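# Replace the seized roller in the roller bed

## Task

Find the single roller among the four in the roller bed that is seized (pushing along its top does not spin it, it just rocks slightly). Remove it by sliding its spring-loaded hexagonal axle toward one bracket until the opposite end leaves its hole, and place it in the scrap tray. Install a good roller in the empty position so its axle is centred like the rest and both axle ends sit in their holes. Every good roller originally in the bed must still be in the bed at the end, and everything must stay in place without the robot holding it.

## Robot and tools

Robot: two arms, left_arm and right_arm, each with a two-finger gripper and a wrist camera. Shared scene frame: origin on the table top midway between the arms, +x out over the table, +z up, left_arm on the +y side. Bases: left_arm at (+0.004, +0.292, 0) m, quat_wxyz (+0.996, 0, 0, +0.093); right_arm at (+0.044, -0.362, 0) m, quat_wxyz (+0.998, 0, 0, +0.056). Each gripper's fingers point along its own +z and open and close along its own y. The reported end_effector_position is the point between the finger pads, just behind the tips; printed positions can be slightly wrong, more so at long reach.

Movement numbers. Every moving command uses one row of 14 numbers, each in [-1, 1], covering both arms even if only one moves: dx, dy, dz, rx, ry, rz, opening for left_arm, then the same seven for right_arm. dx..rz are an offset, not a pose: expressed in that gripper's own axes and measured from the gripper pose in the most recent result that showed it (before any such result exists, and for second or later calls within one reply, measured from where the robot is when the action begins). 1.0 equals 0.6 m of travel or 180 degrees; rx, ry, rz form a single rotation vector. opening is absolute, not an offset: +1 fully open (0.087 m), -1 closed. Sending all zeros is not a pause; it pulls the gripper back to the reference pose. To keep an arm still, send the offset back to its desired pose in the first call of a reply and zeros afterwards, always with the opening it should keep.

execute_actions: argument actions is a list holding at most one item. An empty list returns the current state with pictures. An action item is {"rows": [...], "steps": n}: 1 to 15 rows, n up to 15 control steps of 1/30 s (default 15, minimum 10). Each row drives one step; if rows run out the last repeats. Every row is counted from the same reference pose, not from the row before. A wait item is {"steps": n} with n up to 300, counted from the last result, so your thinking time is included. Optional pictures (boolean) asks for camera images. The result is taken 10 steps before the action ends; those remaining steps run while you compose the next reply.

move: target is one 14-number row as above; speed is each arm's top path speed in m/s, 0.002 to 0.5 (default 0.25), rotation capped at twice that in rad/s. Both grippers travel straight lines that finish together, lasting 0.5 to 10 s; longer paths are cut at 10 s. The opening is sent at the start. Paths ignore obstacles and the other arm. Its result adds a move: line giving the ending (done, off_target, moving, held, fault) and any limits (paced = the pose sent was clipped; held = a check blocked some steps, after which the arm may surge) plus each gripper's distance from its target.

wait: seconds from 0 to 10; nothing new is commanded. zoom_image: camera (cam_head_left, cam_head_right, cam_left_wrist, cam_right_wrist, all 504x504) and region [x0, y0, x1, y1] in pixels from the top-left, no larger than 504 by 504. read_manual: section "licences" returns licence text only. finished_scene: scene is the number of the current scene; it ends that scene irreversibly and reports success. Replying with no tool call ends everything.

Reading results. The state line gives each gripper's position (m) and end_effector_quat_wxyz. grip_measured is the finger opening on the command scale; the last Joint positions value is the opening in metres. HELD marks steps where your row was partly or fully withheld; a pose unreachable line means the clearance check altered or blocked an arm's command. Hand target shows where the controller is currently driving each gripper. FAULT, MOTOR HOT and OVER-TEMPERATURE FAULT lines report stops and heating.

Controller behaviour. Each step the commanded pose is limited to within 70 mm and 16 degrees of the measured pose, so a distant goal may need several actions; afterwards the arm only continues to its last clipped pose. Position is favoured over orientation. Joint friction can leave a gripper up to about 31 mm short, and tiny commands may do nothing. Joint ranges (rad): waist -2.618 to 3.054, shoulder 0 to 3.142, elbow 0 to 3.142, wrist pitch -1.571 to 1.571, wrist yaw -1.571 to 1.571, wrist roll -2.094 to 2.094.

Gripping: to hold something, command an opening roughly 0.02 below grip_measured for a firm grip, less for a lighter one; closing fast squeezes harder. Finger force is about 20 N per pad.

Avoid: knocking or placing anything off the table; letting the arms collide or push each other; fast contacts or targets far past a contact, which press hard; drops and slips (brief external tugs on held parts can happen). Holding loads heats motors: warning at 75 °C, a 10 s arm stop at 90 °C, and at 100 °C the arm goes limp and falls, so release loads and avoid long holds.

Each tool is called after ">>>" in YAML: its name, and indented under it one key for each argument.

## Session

>>> execute_actions:
  actions: []

Scene clock: 0.00 s of 7600.00 s.
left_arm: end_effector_position=(+0.0035, +0.5848, +0.1251) grip_measured=+0.997 end_effector_quat_wxyz=(-0.287, +0.864, -0.377, -0.172) | right_arm: end_effector_position=(+0.3411, -0.7117, +0.1094) grip_measured=+0.986 end_effector_quat_wxyz=(+0.387, -0.119, +0.746, -0.529)
Joint positions: left_arm=[ 1.453  1.132  0.842 -0.599 -0.038 -0.667  0.087] | right_arm=[-0.902  1.766  0.549  1.075 -0.008 -1.099  0.087]
Joint velocities: left_arm=[ 0.007 -0.007  0.007  0.022 -0.037 -0.037 -0.001] | right_arm=[ 0.002 -0.007 -0.012 -0.066  0.022 -0.081 -0.001]
Hand target (left_arm): +0.004, +0.585, +0.125; -0.287, +0.864, -0.377, -0.172
Hand target (right_arm): +0.341, -0.712, +0.109; +0.387, -0.119, +0.746, -0.529
camera_calibration (this result's frames):
cam_left_wrist: T_world_to_cam=[[0.743832, 0.559927, 0.36496, -0.376218], [0.491798, -0.828296, 0.268441, 0.46408], [0.452602, -0.0201889, -0.891484, 0.262793], [0, 0, 0, 1]] pos_world=[-0.0673315, 0.600356, 0.247002]
cam_right_wrist: T_world_to_cam=[[-0.228089, -0.396968, 0.88904, -0.303296], [-0.970617, 0.164607, -0.175519, 0.486336], [-0.0766667, -0.902951, -0.422849, -0.42339], [0, 0, 0, 1]] pos_world=[0.370407, -0.582753, 0.175973]

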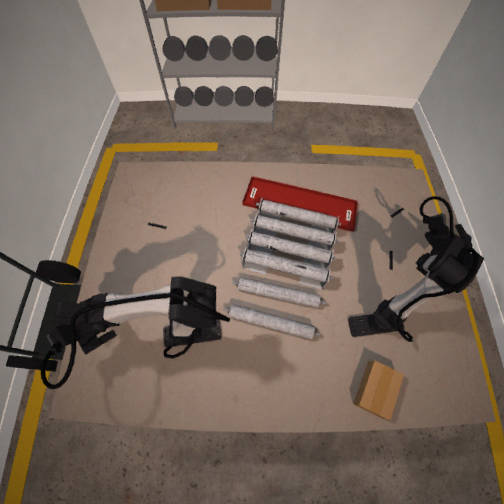

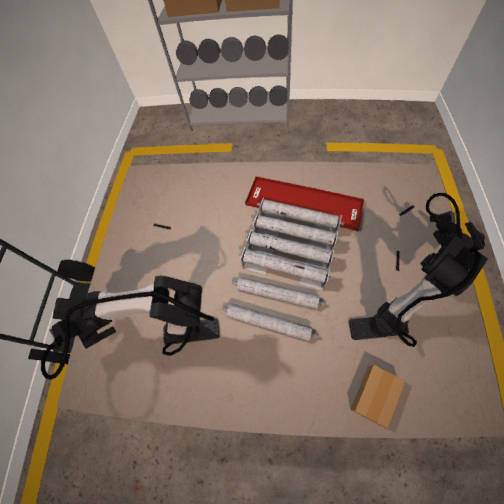

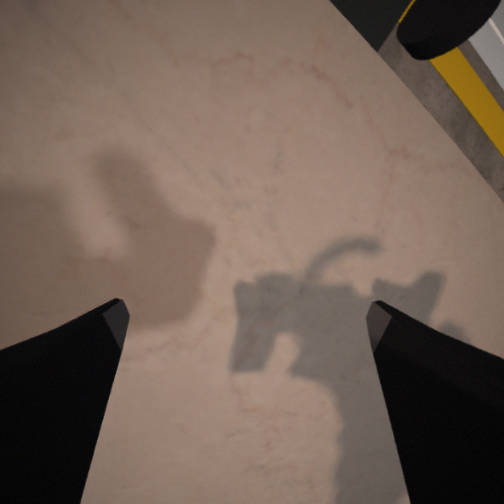

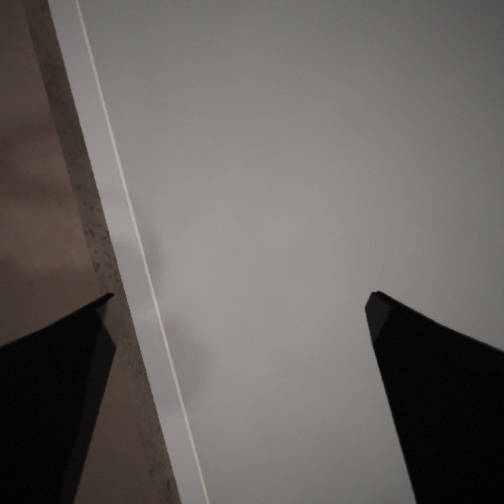

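>>> zoom_image:
  camera: "cam_head_left"
  region: [215,170,375,345]

Region (215, 170, 375, 345) of cam_head_left's 504x504 image, scaled by 2.880, with more detail than that image has; it fills the left 461 columns of this view, and the rest is white.

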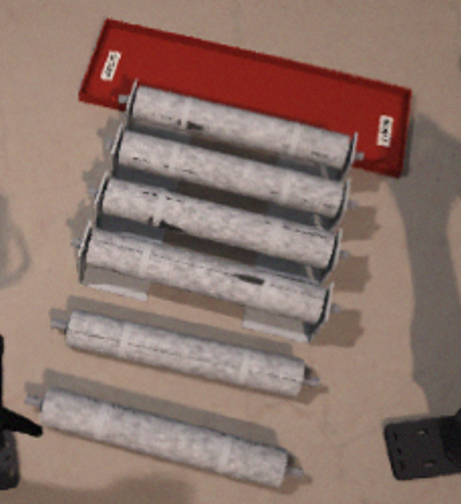

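>>> move:
  target: [0.57,-0.109,-0.487,0.384,0.095,0.574,-0.3,-0.747,0.345,-0.475,-0.238,0.081,0.258,-1]
  speed: 0.35

Scene clock: 6.60 s of 7600.00 s.
left_arm: end_effector_position=(+0.2907, +0.2495, +0.2009) grip_measured=-0.300 end_effector_quat_wxyz=(+0.386, -0.011, +0.922, +0.001) | right_arm: end_effector_position=(+0.4850, -0.1752, +0.1854) grip_measured=-1.000 end_effector_quat_wxyz=(+0.415, +0.110, +0.902, -0.049)
Joint positions: left_arm=[-0.409  1.092  1.087 -0.788 -0.168 -0.179  0.031] | right_arm=[ 0.448  1.882  1.737 -0.744  0.576  0.594  0.   ]
Joint velocities: left_arm=[-0.007 -0.002  0.002 -0.051  0.051  0.022 -0.   ] | right_arm=[ 0.027 -0.017  0.012 -0.007  0.066 -0.007  0.   ]
Hand target (left_arm): +0.298, +0.245, +0.208; +0.395, -0.002, +0.919, -0.005
Hand target (right_arm): +0.484, -0.170, +0.176; +0.403, +0.105, +0.908, -0.052
Off the commanded pose (left_arm): 0.010 m, 1 deg.
Off the commanded pose (right_arm): 0.020 m, 2 deg.
Kept back: nothing.
move: off_target (right_arm)
camera_calibration (this result's frames):
cam_left_wrist: T_world_to_cam=[[0.0322223, -0.999454, 0.00736362, 0.238027], [-0.996217, -0.0315213, 0.0809845, 0.29624], [-0.0807082, -0.00994527, -0.996688, 0.367313], [0, 0, 0, 1]] pos_world=[0.317095, 0.250888, 0.340353]
cam_right_wrist: T_world_to_cam=[[-0.237635, -0.971241, 0.0148623, -0.0590714], [-0.971065, 0.23791, 0.0207753, 0.527656], [-0.0237137, -0.00949531, -0.999674, 0.341989], [0, 0, 0, 1]] pos_world=[0.506461, -0.17966, 0.331793]

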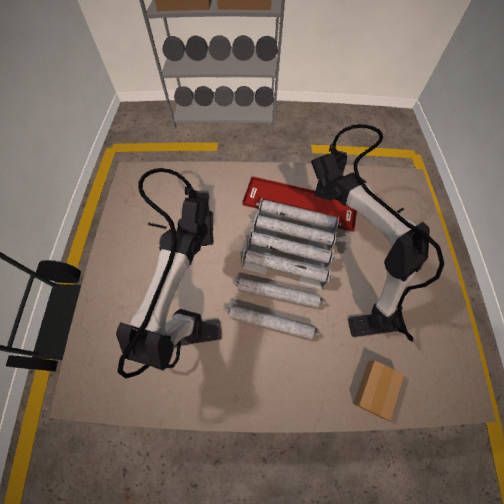

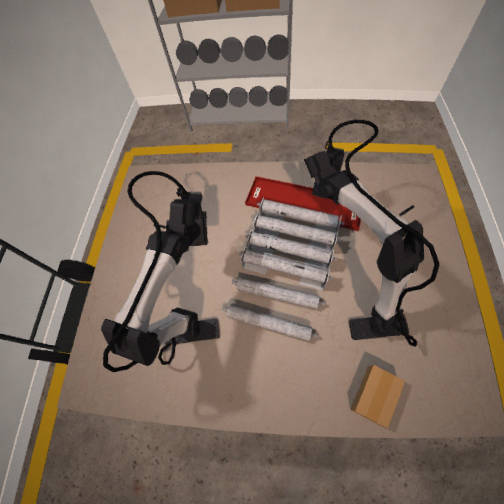

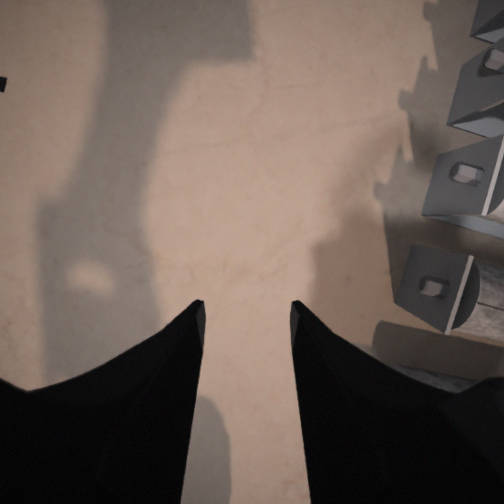

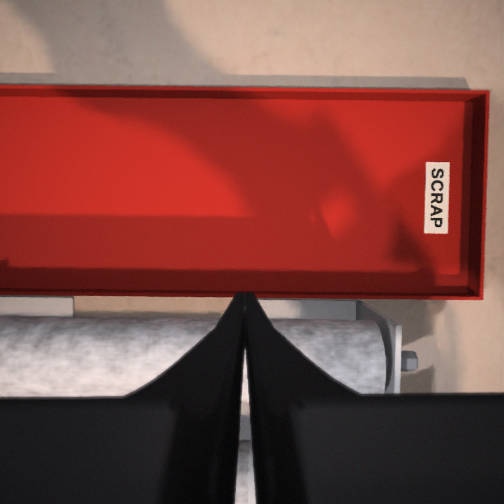

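>>> move:
  target: [-0.152,-0.183,0.107,0.46,-0.057,0.351,-0.3,0.144,0,0.058,0,0,0,-1]
  speed: 0.35

Scene clock: 10.27 s of 7600.00 s.
left_arm: end_effector_position=(+0.3987, +0.1441, +0.2139) grip_measured=-0.300 end_effector_quat_wxyz=(+0.359, +0.649, +0.581, -0.334) | right_arm: end_effector_position=(+0.4662, -0.1702, +0.0997) grip_measured=-1.000 end_effector_quat_wxyz=(+0.419, +0.116, +0.899, -0.053)
Joint positions: left_arm=[-0.235  2.075  2.115 -1.562  1.025  1.606  0.031] | right_arm=[ 0.491  1.864  1.37  -0.415  0.619  0.643  0.   ]
Joint velocities: left_arm=[-0.002  0.002  0.012  0.007 -0.007 -0.007  0.001] | right_arm=[-0.002  0.012  0.017  0.022  0.051  0.022  0.   ]
Hand target (left_arm): +0.400, +0.140, +0.216; +0.364, +0.653, +0.572, -0.337
Hand target (right_arm): +0.457, -0.166, +0.097; +0.415, +0.110, +0.902, -0.050
Off the commanded pose (left_arm): 0.009 m, 10 deg.
Off the commanded pose (right_arm): 0.011 m, 1 deg.
joint sent to its limit (left arm) — the command would take joint 4 (wrist pitch) past its lower limit, so that joint was sent only as far as its limit.
Kept back: nothing.
move: off_target (left_arm, right_arm)
camera_calibration (this result's frames):
cam_left_wrist: T_world_to_cam=[[-0.995494, 0.0566293, -0.0760531, 0.40447], [0.0675984, 0.986309, -0.150419, -0.121867], [0.0664937, -0.154882, -0.985693, 0.347723], [0, 0, 0, 1]] pos_world=[0.387764, 0.15115, 0.355178]
cam_right_wrist: T_world_to_cam=[[-0.25263, -0.967437, 0.0155996, -0.0497767], [-0.967471, 0.252796, 0.00975171, 0.511974], [-0.0133777, -0.0126286, -0.999831, 0.250602], [0, 0, 0, 1]] pos_world=[0.486097, -0.174416, 0.246343]

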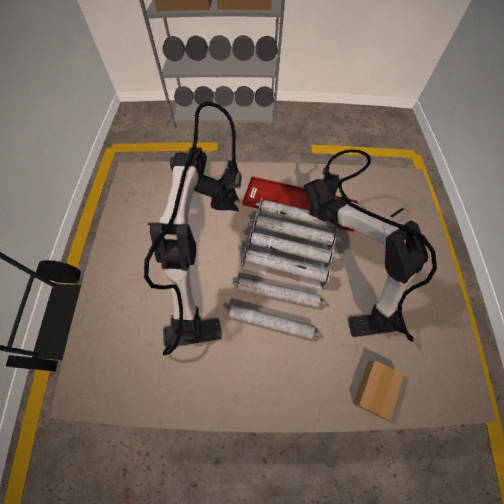

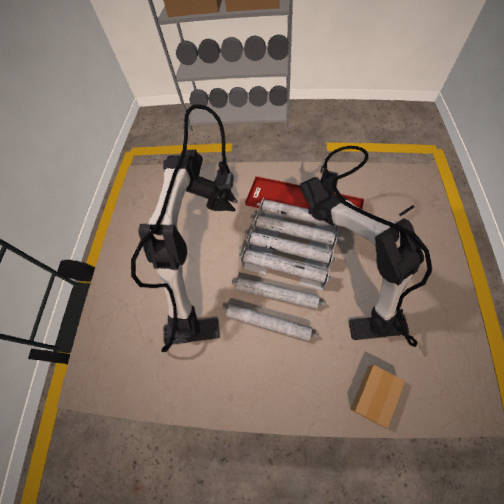

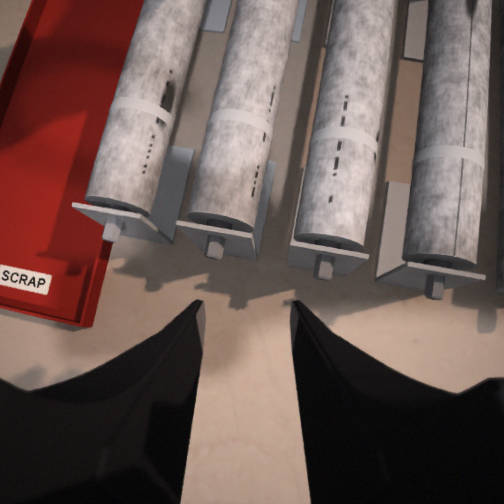

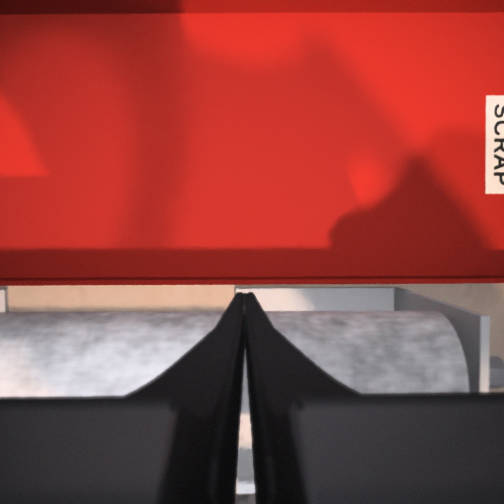

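>>> move:
  target: [0,0,0,0,0,0,-0.3,0.283,0,-0.351,0,0,0,-1]
  speed: 0.1

Scene clock: 13.80 s of 7600.00 s.
left_arm: end_effector_position=(+0.3985, +0.1441, +0.2139) grip_measured=-0.300 end_effector_quat_wxyz=(+0.359, +0.650, +0.580, -0.334) | right_arm: end_effector_position=(+0.2117, -0.1046, +0.1100) grip_measured=-1.000 end_effector_quat_wxyz=(+0.428, +0.120, +0.895, -0.042)
Joint positions: left_arm=[-0.235  2.075  2.115 -1.564  1.025  1.61   0.031] | right_arm=[ 1.248  1.656  1.218 -1.16   0.888  1.64   0.   ]
Joint velocities: left_arm=[-0.017  0.012 -0.007 -0.022  0.037 -0.066  0.   ] | right_arm=[-0.002 -0.007 -0.007 -0.051  0.022  0.037  0.   ]
Hand target (left_arm): +0.399, +0.144, +0.214; +0.359, +0.649, +0.581, -0.334
Hand target (right_arm): +0.209, -0.102, +0.106; +0.424, +0.114, +0.897, -0.051
Off the commanded pose (left_arm): 0.000 m, 0 deg.
Off the commanded pose (right_arm): 0.009 m, 2 deg.
Kept back: nothing.
move: done
camera_calibration (this result's frames):
cam_left_wrist: T_world_to_cam=[[-0.995247, 0.0585987, -0.0777817, 0.40431], [0.0698102, 0.986174, -0.150291, -0.122752], [0.0678995, -0.155006, -0.985577, 0.347163], [0, 0, 0, 1]] pos_world=[0.387385, 0.151175, 0.355155]
cam_right_wrist: T_world_to_cam=[[-0.249402, -0.968354, -0.00943132, -0.0488187], [-0.96837, 0.24946, -0.00548535, 0.250572], [0.00766449, 0.00776494, -0.99994, 0.256041], [0, 0, 0, 1]] pos_world=[0.228508, -0.111769, 0.25694]

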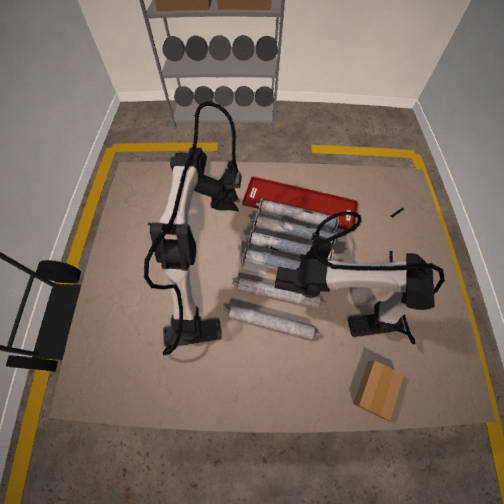

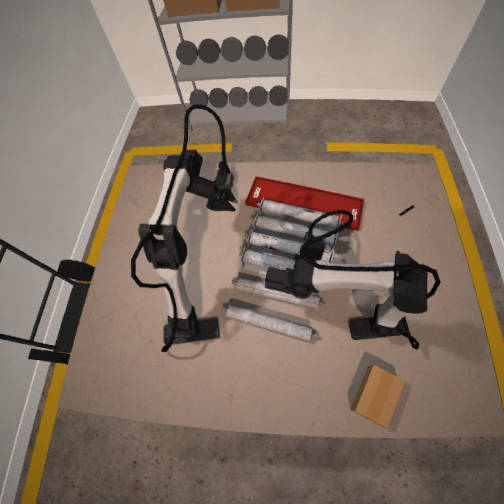

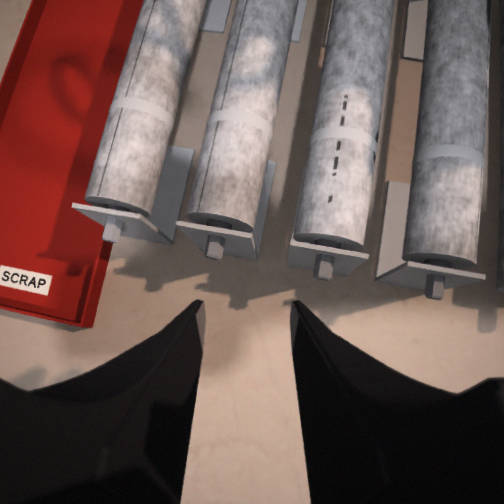

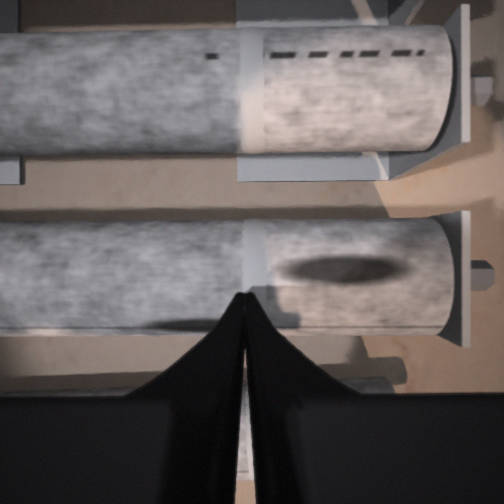

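>>> move:
  target: [0.197,-0.069,0.081,0.061,-0.01,0.007,-0.3,-0.155,0.111,0.064,-0.367,0.032,-0.34,0.4]
  speed: 0.35

Scene clock: 18.13 s of 7600.00 s.
left_arm: end_effector_position=(+0.3701, +0.1609, +0.0926) grip_measured=-0.300 end_effector_quat_wxyz=(+0.311, +0.687, +0.527, -0.392) | right_arm: end_effector_position=(+0.3085, -0.0629, +0.1627) grip_measured=+0.400 end_effector_quat_wxyz=(+0.317, -0.563, +0.726, +0.235)
Joint positions: left_arm=[-0.195  2.204  1.799 -1.552  1.001  2.036  0.031] | right_arm=[ 0.6    1.539  1.267 -0.577 -0.411 -0.448  0.061]
Joint velocities: left_arm=[ 0.017 -0.007  0.007  0.051  0.037  0.066  0.   ] | right_arm=[ 0.017 -0.007  0.002 -0.037  0.022 -0.066 -0.   ]
Hand target (left_arm): +0.369, +0.164, +0.084; +0.306, +0.685, +0.530, -0.395
Hand target (right_arm): +0.312, -0.064, +0.157; +0.307, -0.563, +0.731, +0.235
Off the commanded pose (left_arm): 0.010 m, 1 deg.
Off the commanded pose (right_arm): 0.006 m, 2 deg.
Kept back: nothing.
move: done
camera_calibration (this result's frames):
cam_left_wrist: T_world_to_cam=[[-0.970498, 0.240875, -0.010666, 0.320927], [0.239046, 0.955467, -0.173031, -0.211195], [-0.0314878, -0.170476, -0.984859, 0.271325], [0, 0, 0, 1]] pos_world=[0.370488, 0.170741, 0.234097]
cam_right_wrist: T_world_to_cam=[[0.966734, -0.253638, 0.0330597, -0.320981], [-0.255404, -0.964238, 0.0708076, 0.0255313], [0.0139179, -0.0768958, -0.996942, 0.299932], [0, 0, 0, 1]] pos_world=[0.31265, -0.0337312, 0.307818]

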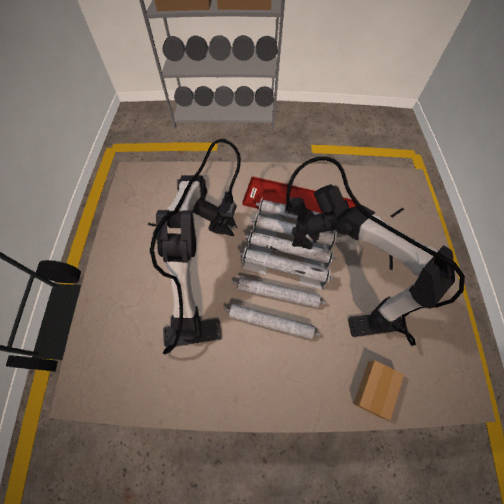

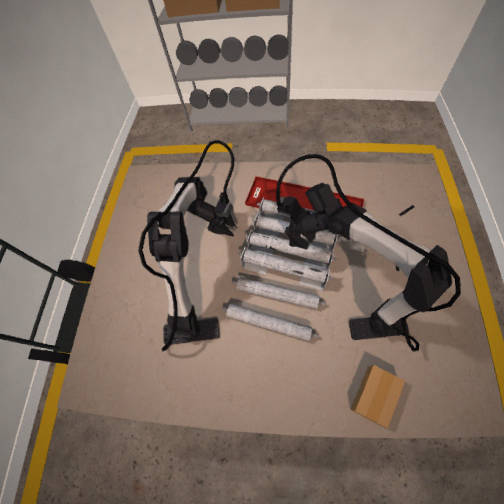

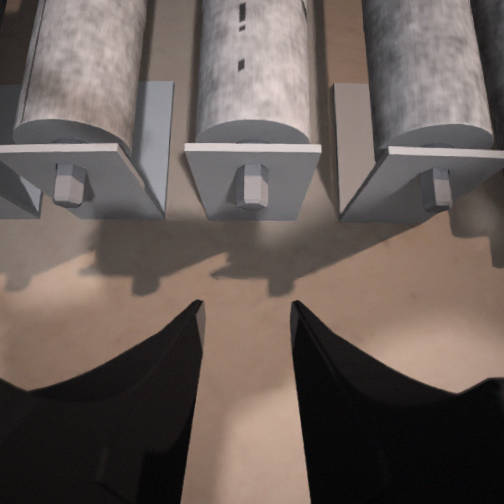

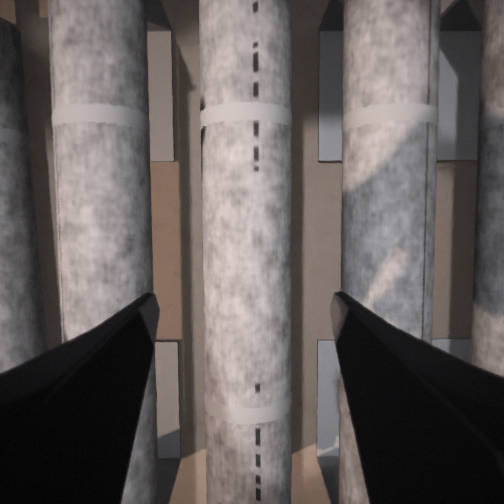

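>>> move:
  target: [-0.006,-0.002,0.088,0,0,0,-0.3,0.108,-0.005,0.104,0,0,0,0.4]
  speed: 0.1

Scene clock: 20.37 s of 7600.00 s.
left_arm: end_effector_position=(+0.3608, +0.1174, +0.0631) grip_measured=-0.300 end_effector_quat_wxyz=(+0.304, +0.688, +0.530, -0.392) | right_arm: end_effector_position=(+0.3147, -0.0574, +0.0875) grip_measured=+0.400 end_effector_quat_wxyz=(+0.332, -0.563, +0.719, +0.236)
Joint positions: left_arm=[-0.31   2.158  1.625 -1.253  1.024  1.824  0.031] | right_arm=[ 0.6    1.605  1.01  -0.222 -0.412 -0.451  0.061]
Joint velocities: left_arm=[ 0.007 -0.002 -0.007 -0.007 -0.051 -0.022 -0.001] | right_arm=[-0.002 -0.012 -0.007  0.037 -0.037 -0.066  0.   ]
Hand target (left_arm): +0.358, +0.114, +0.070; +0.312, +0.686, +0.528, -0.391
Hand target (right_arm): +0.312, -0.062, +0.073; +0.318, -0.563, +0.726, +0.235
Off the commanded pose (left_arm): 0.007 m, 1 deg.
Off the commanded pose (right_arm): 0.016 m, 2 deg.
Kept back: nothing.
move: off_target (right_arm)
camera_calibration (this result's frames):
cam_left_wrist: T_world_to_cam=[[-0.970175, 0.242404, -0.000359602, 0.321088], [0.239184, 0.957046, -0.163872, -0.173308], [-0.039379, -0.15907, -0.986482, 0.236182], [0, 0, 0, 1]] pos_world=[0.362265, 0.1256, 0.204704]
cam_right_wrist: T_world_to_cam=[[0.966244, -0.252294, 0.0521586, -0.324508], [-0.254614, -0.966043, 0.0439517, 0.0397328], [0.0392987, -0.0557484, -0.997671, 0.21851], [0, 0, 0, 1]] pos_world=[0.315083, -0.0313062, 0.23318]

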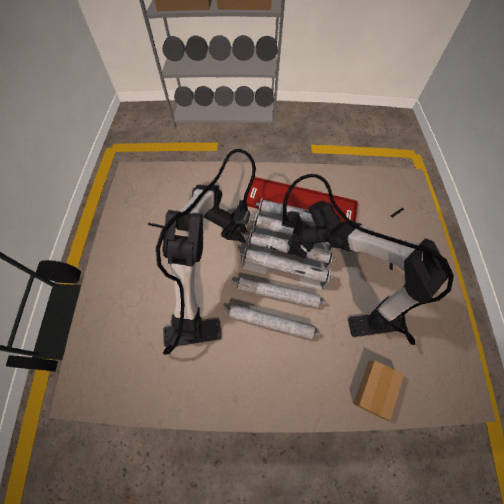

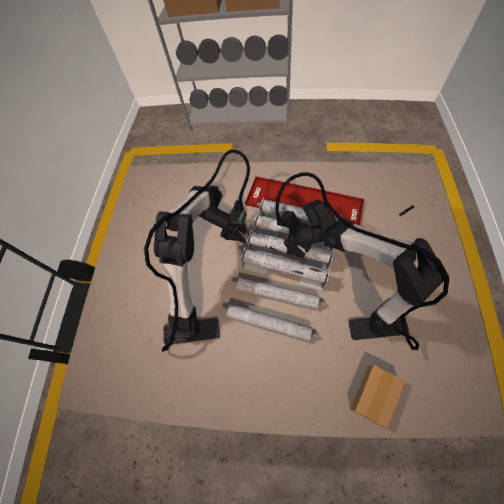

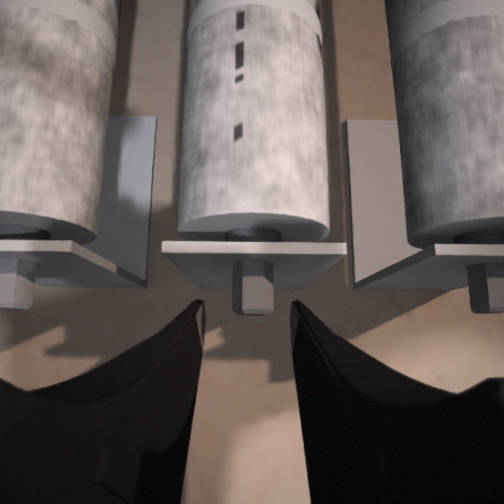

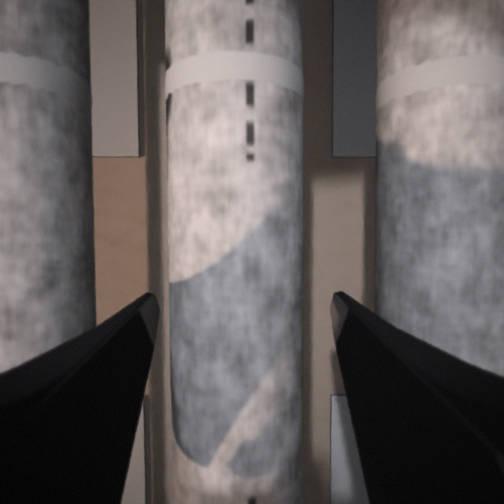

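>>> move:
  target: [-0.02,-0.003,0.017,0,0,0,-0.3,0.022,0.008,0.022,0,0.06,0,0.3]
  speed: 0.05

Scene clock: 23.00 s of 7600.00 s.
left_arm: end_effector_position=(+0.3584, +0.1075, +0.0610) grip_measured=-0.300 end_effector_quat_wxyz=(+0.298, +0.686, +0.535, -0.394) | right_arm: end_effector_position=(+0.3129, -0.0581, +0.0759) grip_measured=+0.300 end_effector_quat_wxyz=(+0.275, -0.578, +0.746, +0.186)
Joint positions: left_arm=[-0.338  2.151  1.609 -1.207  1.024  1.764  0.031] | right_arm=[ 0.65   1.69   1.142 -0.407 -0.3   -0.459  0.057]
Joint velocities: left_arm=[-0.007 -0.007  0.007 -0.037 -0.066  0.051  0.001] | right_arm=[ 0.017  0.002 -0.007  0.022  0.007  0.007 -0.001]
Hand target (left_arm): +0.355, +0.103, +0.068; +0.304, +0.688, +0.530, -0.392
Hand target (right_arm): +0.311, -0.056, +0.069; +0.263, -0.584, +0.746, +0.182
Off the commanded pose (left_arm): 0.009 m, 1 deg.
Off the commanded pose (right_arm): 0.008 m, 2 deg.
Kept back: nothing.
move: done
camera_calibration (this result's frames):
cam_left_wrist: T_world_to_cam=[[-0.970766, 0.239601, 0.0143361, 0.320799], [0.234366, 0.959066, -0.158948, -0.162374], [-0.0518332, -0.150941, -0.987183, 0.236101], [0, 0, 0, 1]] pos_world=[0.361713, 0.114502, 0.202667]
cam_right_wrist: T_world_to_cam=[[0.964445, -0.258232, 0.0562353, -0.322364], [-0.264284, -0.942319, 0.205401, 0.0312438], [-0.0000494065, -0.21296, -0.977061, 0.20863], [0, 0, 0, 1]] pos_world=[0.31917, -0.00937335, 0.215555]

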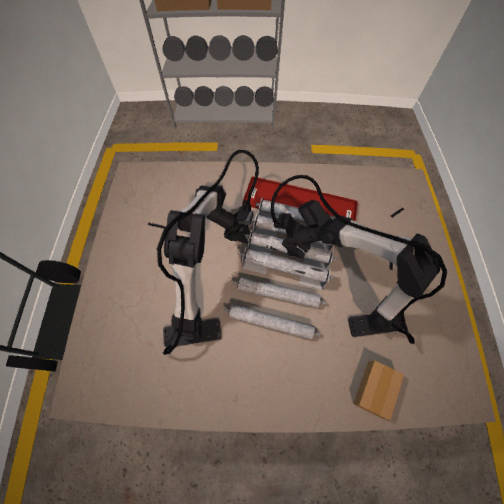

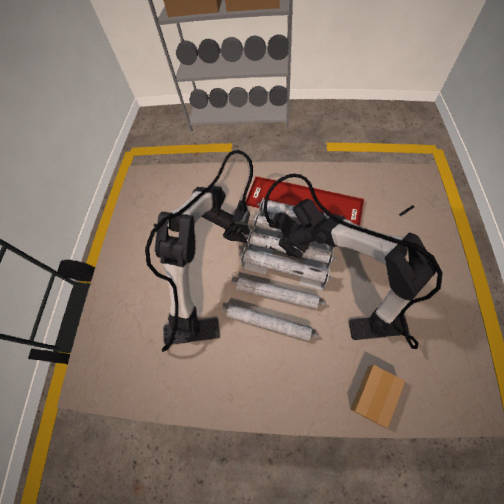

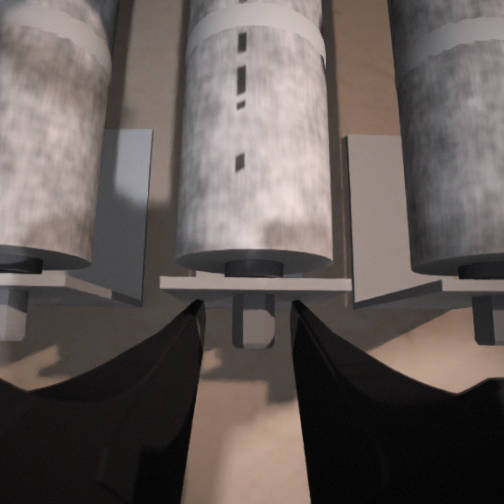

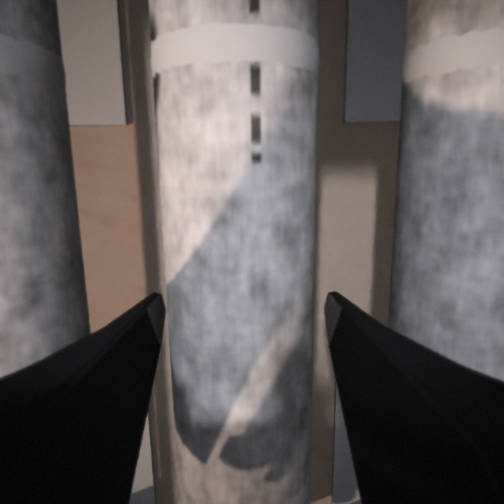

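>>> move:
  target: [-0.022,-0.004,-0.012,0,0,0,-0.3,-0.004,0.004,0.02,0,0,0,0.3]
  speed: 0.05

>>> execute_actions:
  actions:
    - {"rows":[[0,0,0,0,0,0,-0.6,0,0,0,0,0,0,0.2],[0,0,0,0,0,0,-0.6,0,0,0,0,0,0,0.15],[0,0,0,0,0,0,-0.68,0,0,0,0,0,0,0.12],[0,0,0,0,0,0,-0.72,0,0,0,0,0,0,0.09],[0,0,0,0,0,0,-0.75,0,0,0,0,0,0,0.06],[0,0,0,0,0,0,-0.79,0,0,0,0,0,0,0.03]],"steps":12}

>>> wait:
  seconds: 0.2

Scene clock: 24.37 s of 7600.00 s.
left_arm: end_effector_position=(+0.3547, +0.1084, +0.0612) grip_measured=-0.300 end_effector_quat_wxyz=(+0.291, +0.683, +0.539, -0.398) | right_arm: end_effector_position=(+0.3148, -0.0521, +0.0789) grip_measured=+0.300 end_effector_quat_wxyz=(+0.286, -0.576, +0.743, +0.188)
Joint positions: left_arm=[-0.338  2.151  1.609 -1.226  1.021  1.763  0.031] | right_arm=[ 0.658  1.69   1.143 -0.38  -0.296 -0.448  0.057]
Joint velocities: left_arm=[-0.002  0.022  0.002  0.007  0.007  0.051  0.001] | right_arm=[-0.027 -0.007  0.007  0.051 -0.007 -0.037  0.   ]
Hand target (left_arm): +0.356, +0.108, +0.076; +0.298, +0.686, +0.535, -0.393
Hand target (right_arm): +0.313, -0.049, +0.068; +0.275, -0.578, +0.746, +0.186
Off the commanded pose (left_arm): 0.015 m, 1 deg.
Off the commanded pose (right_arm): 0.012 m, 1 deg.
Kept back: nothing.
move: off_target (left_arm, right_arm)
camera_calibration (this result's frames):
cam_left_wrist: T_world_to_cam=[[-0.97029, 0.239568, 0.0338374, 0.315618], [0.231502, 0.959929, -0.157933, -0.161488], [-0.0703171, -0.145407, -0.98687, 0.242195], [0, 0, 0, 1]] pos_world=[0.360656, 0.114622, 0.202831]
cam_right_wrist: T_world_to_cam=[[0.962812, -0.261963, 0.0660852, -0.323349], [-0.269796, -0.945148, 0.184135, 0.0400057], [0.0142236, -0.195117, -0.980677, 0.209581], [0, 0, 0, 1]] pos_world=[0.319137, -0.00600136, 0.219534]

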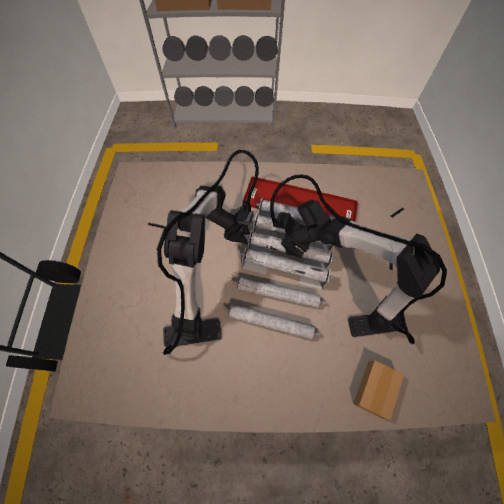

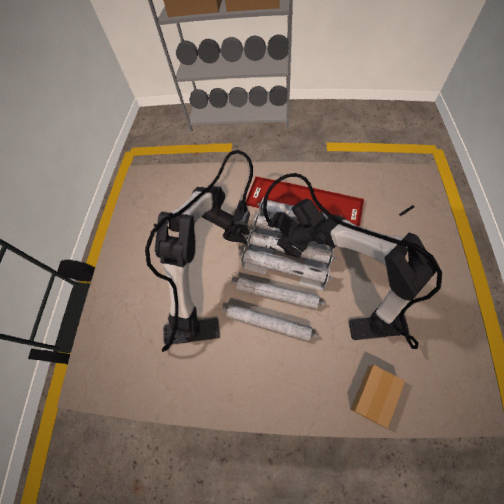

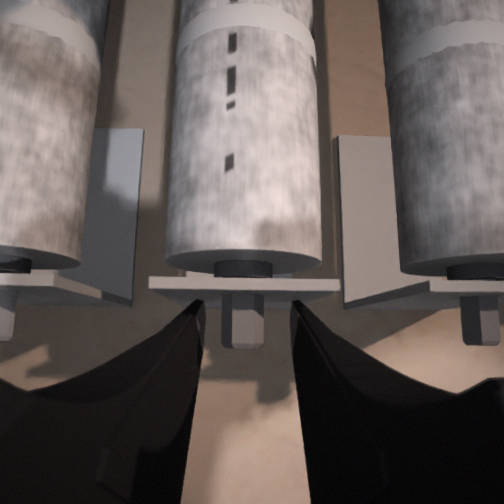

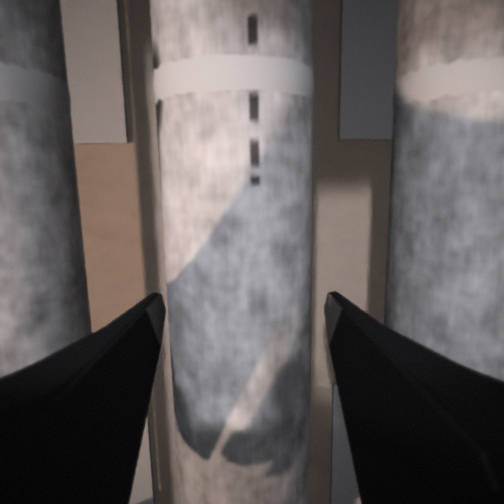

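Scene clock: 24.43 s of 7600.00 s.
left_arm: end_effector_position=(+0.3547, +0.1085, +0.0611) grip_measured=-0.562 end_effector_quat_wxyz=(+0.291, +0.683, +0.539, -0.398) | right_arm: end_effector_position=(+0.3149, -0.0521, +0.0790) grip_measured=+0.181 end_effector_quat_wxyz=(+0.286, -0.576, +0.743, +0.188)
Joint positions: left_arm=[-0.338  2.151  1.609 -1.226  1.02   1.763  0.019] | right_arm=[ 0.658  1.69   1.143 -0.38  -0.296 -0.448  0.052]
Joint velocities: left_arm=[ 0.007  0.007 -0.022 -0.037 -0.007 -0.022 -0.067] | right_arm=[ 0.017  0.002  0.012 -0.095  0.037 -0.007 -0.054]
Steps of this call (steps 1 to 2: the first 2 steps of this action). Readings (end_effector_position):
1: left_arm (+0.3547, +0.1084, +0.0612) | right_arm (+0.3149, -0.0521, +0.0790)
2: the state above

Scene clock: 24.97 s of 7600.00 s.
left_arm: end_effector_position=(+0.3561, +0.1083, +0.0609) grip_measured=-0.761 end_effector_quat_wxyz=(+0.293, +0.684, +0.538, -0.396) | right_arm: end_effector_position=(+0.3134, -0.0515, +0.0789) grip_measured=+0.076 end_effector_quat_wxyz=(+0.284, -0.576, +0.742, +0.192)
Joint positions: left_arm=[-0.338  2.151  1.609 -1.219  1.02   1.763  0.01 ] | right_arm=[ 0.658  1.69   1.143 -0.382 -0.304 -0.447  0.047]
Joint velocities: left_arm=[ 0.007  0.002  0.017  0.022  0.037  0.066 -0.002] | right_arm=[-0.012  0.002 -0.007 -0.037  0.007  0.037  0.001]
Hand target (left_arm): +0.355, +0.108, +0.061; +0.291, +0.683, +0.539, -0.398
Hand target (right_arm): +0.315, -0.052, +0.079; +0.286, -0.576, +0.743, +0.188
Off the commanded pose (left_arm): 0.001 m, 0 deg.
Off the commanded pose (right_arm): 0.002 m, 0 deg.
Kept back: nothing.
Steps of this call (steps 1 to 10: the last 10 steps of your previous action; steps 11 to 16: nothing new was sent). Readings (end_effector_position):
1: left_arm (+0.3547, +0.1085, +0.0611) | right_arm (+0.3145, -0.0519, +0.0790)
2: left_arm (+0.3552, +0.1084, +0.0610) | right_arm (+0.3139, -0.0518, +0.0789)
4: left_arm (+0.3561, +0.1083, +0.0609) | right_arm (+0.3134, -0.0515, +0.0789)
8: left_arm (+0.3561, +0.1083, +0.0609) | right_arm (+0.3134, -0.0515, +0.0789)
16: the state above
camera_calibration (this result's frames):
cam_left_wrist: T_world_to_cam=[[-0.970449, 0.239779, 0.0271025, 0.317389], [0.232806, 0.959889, -0.156251, -0.162359], [-0.0634811, -0.145324, -0.987345, 0.239517], [0, 0, 0, 1]] pos_world=[0.361013, 0.114551, 0.202515]
cam_right_wrist: T_world_to_cam=[[0.964303, -0.25812, 0.0591174, -0.321548], [-0.264655, -0.946902, 0.182578, 0.0386065], [0.00885133, -0.191706, -0.981412, 0.211631], [0, 0, 0, 1]] pos_world=[0.318413, -0.00587019, 0.219657]

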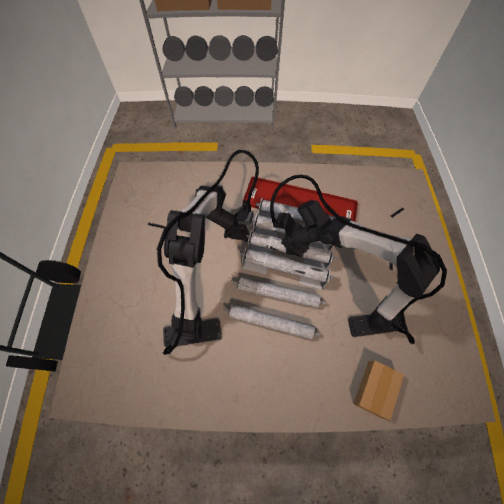

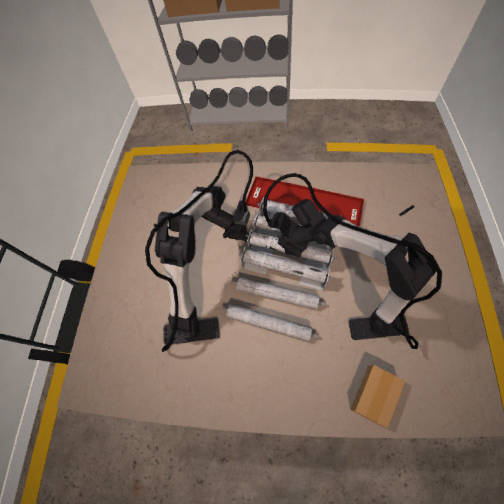

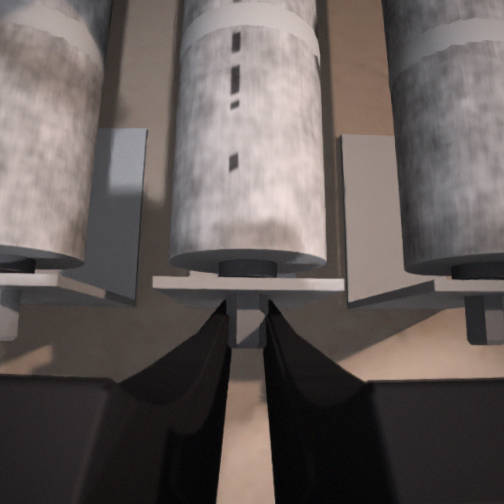

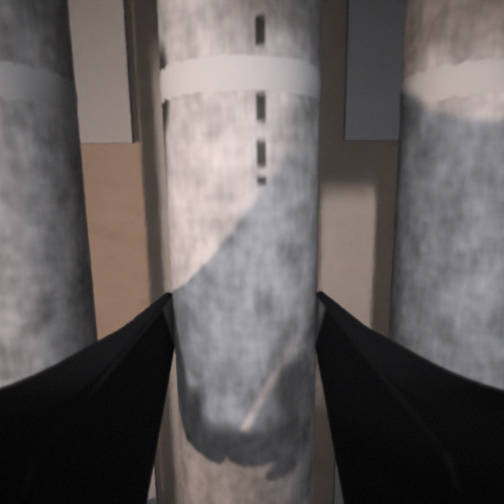

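>>> execute_actions:
  actions:
    - {"rows":[[0.006,0,-0.01,0,0,0,-0.8,-0.007,0,-0.008,0,-0.005,0,0.03],[0.012,0,-0.02,0,0,0,-0.8,-0.014,0,-0.016,0,-0.01,0,0.03],[0.017,0,-0.03,0,0,0,-0.8,-0.02,0,-0.024,0,-0.015,0,0.03],[0.021,0,-0.038,0,0,0,-0.8,-0.027,0,-0.032,0,-0.02,0,0.03],[0.025,0,-0.044,0,0,0,-0.8,-0.027,0,-0.032,0,-0.02,0,0.03],[0.028,0,-0.05,0,0,0,-0.8,-0.027,0,-0.032,0,-0.02,0,0.03],[0.031,0,-0.055,0,0,0,-0.8,-0.027,0,-0.032,0,-0.02,0,0.03],[0.034,0,-0.06,0,0,0,-0.8,-0.027,0,-0.032,0,-0.02,0,0.03],[0.036,0,-0.064,0,0,0,-0.8,-0.027,0,-0.032,0,-0.02,0,0.03],[0.038,0,-0.069,0,0,0,-0.8,-0.027,0,-0.032,0,-0.02,0,0.03]],"steps":15}

>>> wait:
  seconds: 0.4

Scene clock: 25.87 s of 7600.00 s.
left_arm: end_effector_position=(+0.3570, +0.1112, +0.0617) grip_measured=-0.761 end_effector_quat_wxyz=(+0.300, +0.686, +0.529, -0.400) | right_arm: end_effector_position=(+0.3135, -0.0502, +0.0808) grip_measured=+0.076 end_effector_quat_wxyz=(+0.287, -0.575, +0.741, +0.195)
Joint positions: left_arm=[-0.325  2.163  1.622 -1.251  1.032  1.813  0.01 ] | right_arm=[ 0.658  1.687  1.143 -0.377 -0.308 -0.445  0.047]
Joint velocities: left_arm=[ 0.081  0.188  0.173 -0.374  0.095  0.388  0.001] | right_arm=[-0.012 -0.002  0.017  0.081 -0.051  0.051 -0.001]
Steps of this call (steps 1 to 22: nothing new was sent; steps 23 to 27: the first 5 steps of this action). Readings (end_effector_position):
23: left_arm (+0.3562, +0.1086, +0.0609) | right_arm (+0.3133, -0.0515, +0.0790)
24: left_arm (+0.3563, +0.1090, +0.0610) | right_arm (+0.3132, -0.0514, +0.0790)
26: left_arm (+0.3567, +0.1106, +0.0616) | right_arm (+0.3133, -0.0507, +0.0805)
27: the state above

Scene clock: 26.60 s of 7600.00 s.
left_arm: end_effector_position=(+0.3602, +0.1257, +0.0619) grip_measured=-0.761 end_effector_quat_wxyz=(+0.307, +0.682, +0.518, -0.414) | right_arm: end_effector_position=(+0.3138, -0.0496, +0.0812) grip_measured=+0.076 end_effector_quat_wxyz=(+0.288, -0.575, +0.740, +0.196)
Joint positions: left_arm=[-0.277  2.22   1.685 -1.381  1.051  1.953  0.01 ] | right_arm=[ 0.658  1.687  1.143 -0.375 -0.309 -0.444  0.047]
Joint velocities: left_arm=[-0.012  0.007 -0.017 -0.007 -0.007 -0.007 -0.001] | right_arm=[ 0.032 -0.007  0.002  0.007  0.022 -0.007  0.   ]
Hand target (left_arm): +0.366, +0.154, +0.062; +0.293, +0.684, +0.539, -0.395
Hand target (right_arm): +0.313, -0.051, +0.103; +0.307, -0.570, +0.733, +0.209
Off the commanded pose (left_arm): 0.029 m, 3 deg.
Off the commanded pose (right_arm): 0.023 m, 3 deg.
Kept back: nothing.
Steps of this call (steps 1 to 10: the last 10 steps of your previous action; steps 11 to 22: nothing new was sent). Readings (end_effector_position):
1: left_arm (+0.3570, +0.1118, +0.0617) | right_arm (+0.3137, -0.0498, +0.0811)
2: left_arm (+0.3573, +0.1127, +0.0618) | right_arm (+0.3137, -0.0497, +0.0811)
4: left_arm (+0.3579, +0.1158, +0.0617) | right_arm (+0.3138, -0.0496, +0.0812)
8: left_arm (+0.3597, +0.1239, +0.0618) | right_arm (+0.3138, -0.0496, +0.0812)
22: the state above
camera_calibration (this result's frames):
cam_left_wrist: T_world_to_cam=[[-0.96434, 0.264362, 0.0127262, 0.312781], [0.255963, 0.943773, -0.209226, -0.182891], [-0.0673219, -0.198507, -0.977785, 0.25081], [0, 0, 0, 1]] pos_world=[0.365325, 0.139708, 0.202992]
cam_right_wrist: T_world_to_cam=[[0.964379, -0.257988, 0.0584454, -0.3215], [-0.264283, -0.94914, 0.171136, 0.0407897], [0.0113219, -0.180486, -0.983512, 0.214155], [0, 0, 0, 1]] pos_world=[0.318403, -0.00557583, 0.222434]

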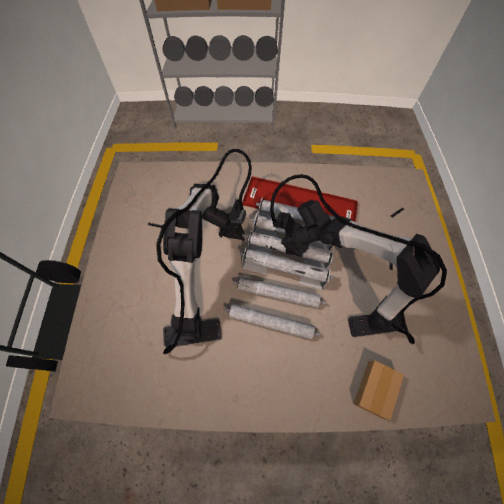

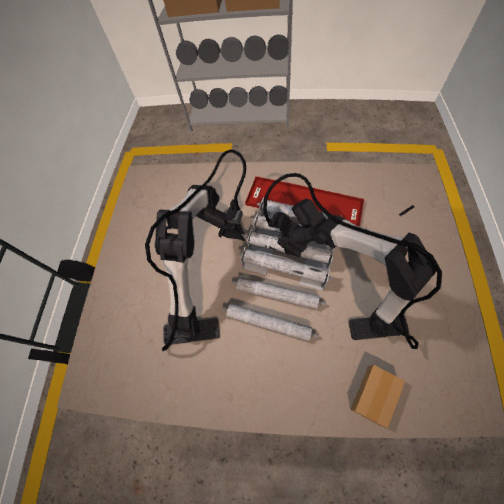

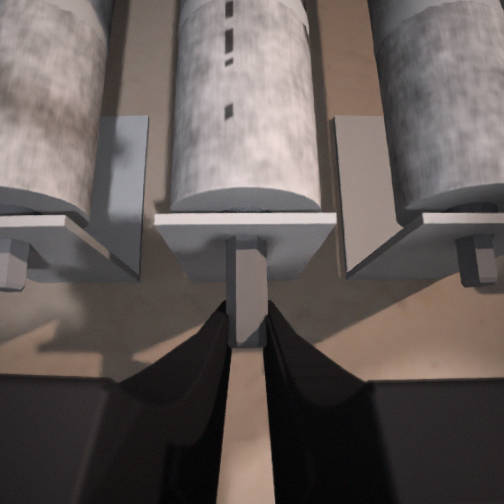

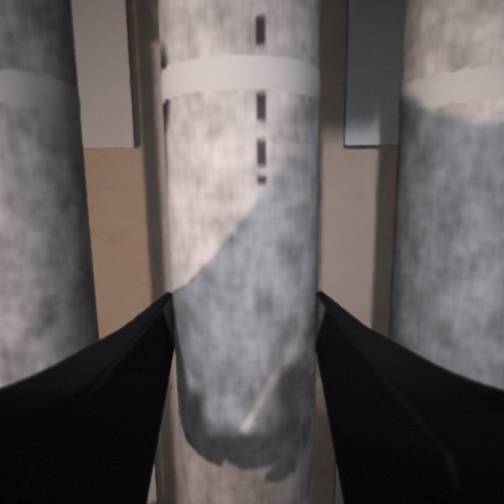

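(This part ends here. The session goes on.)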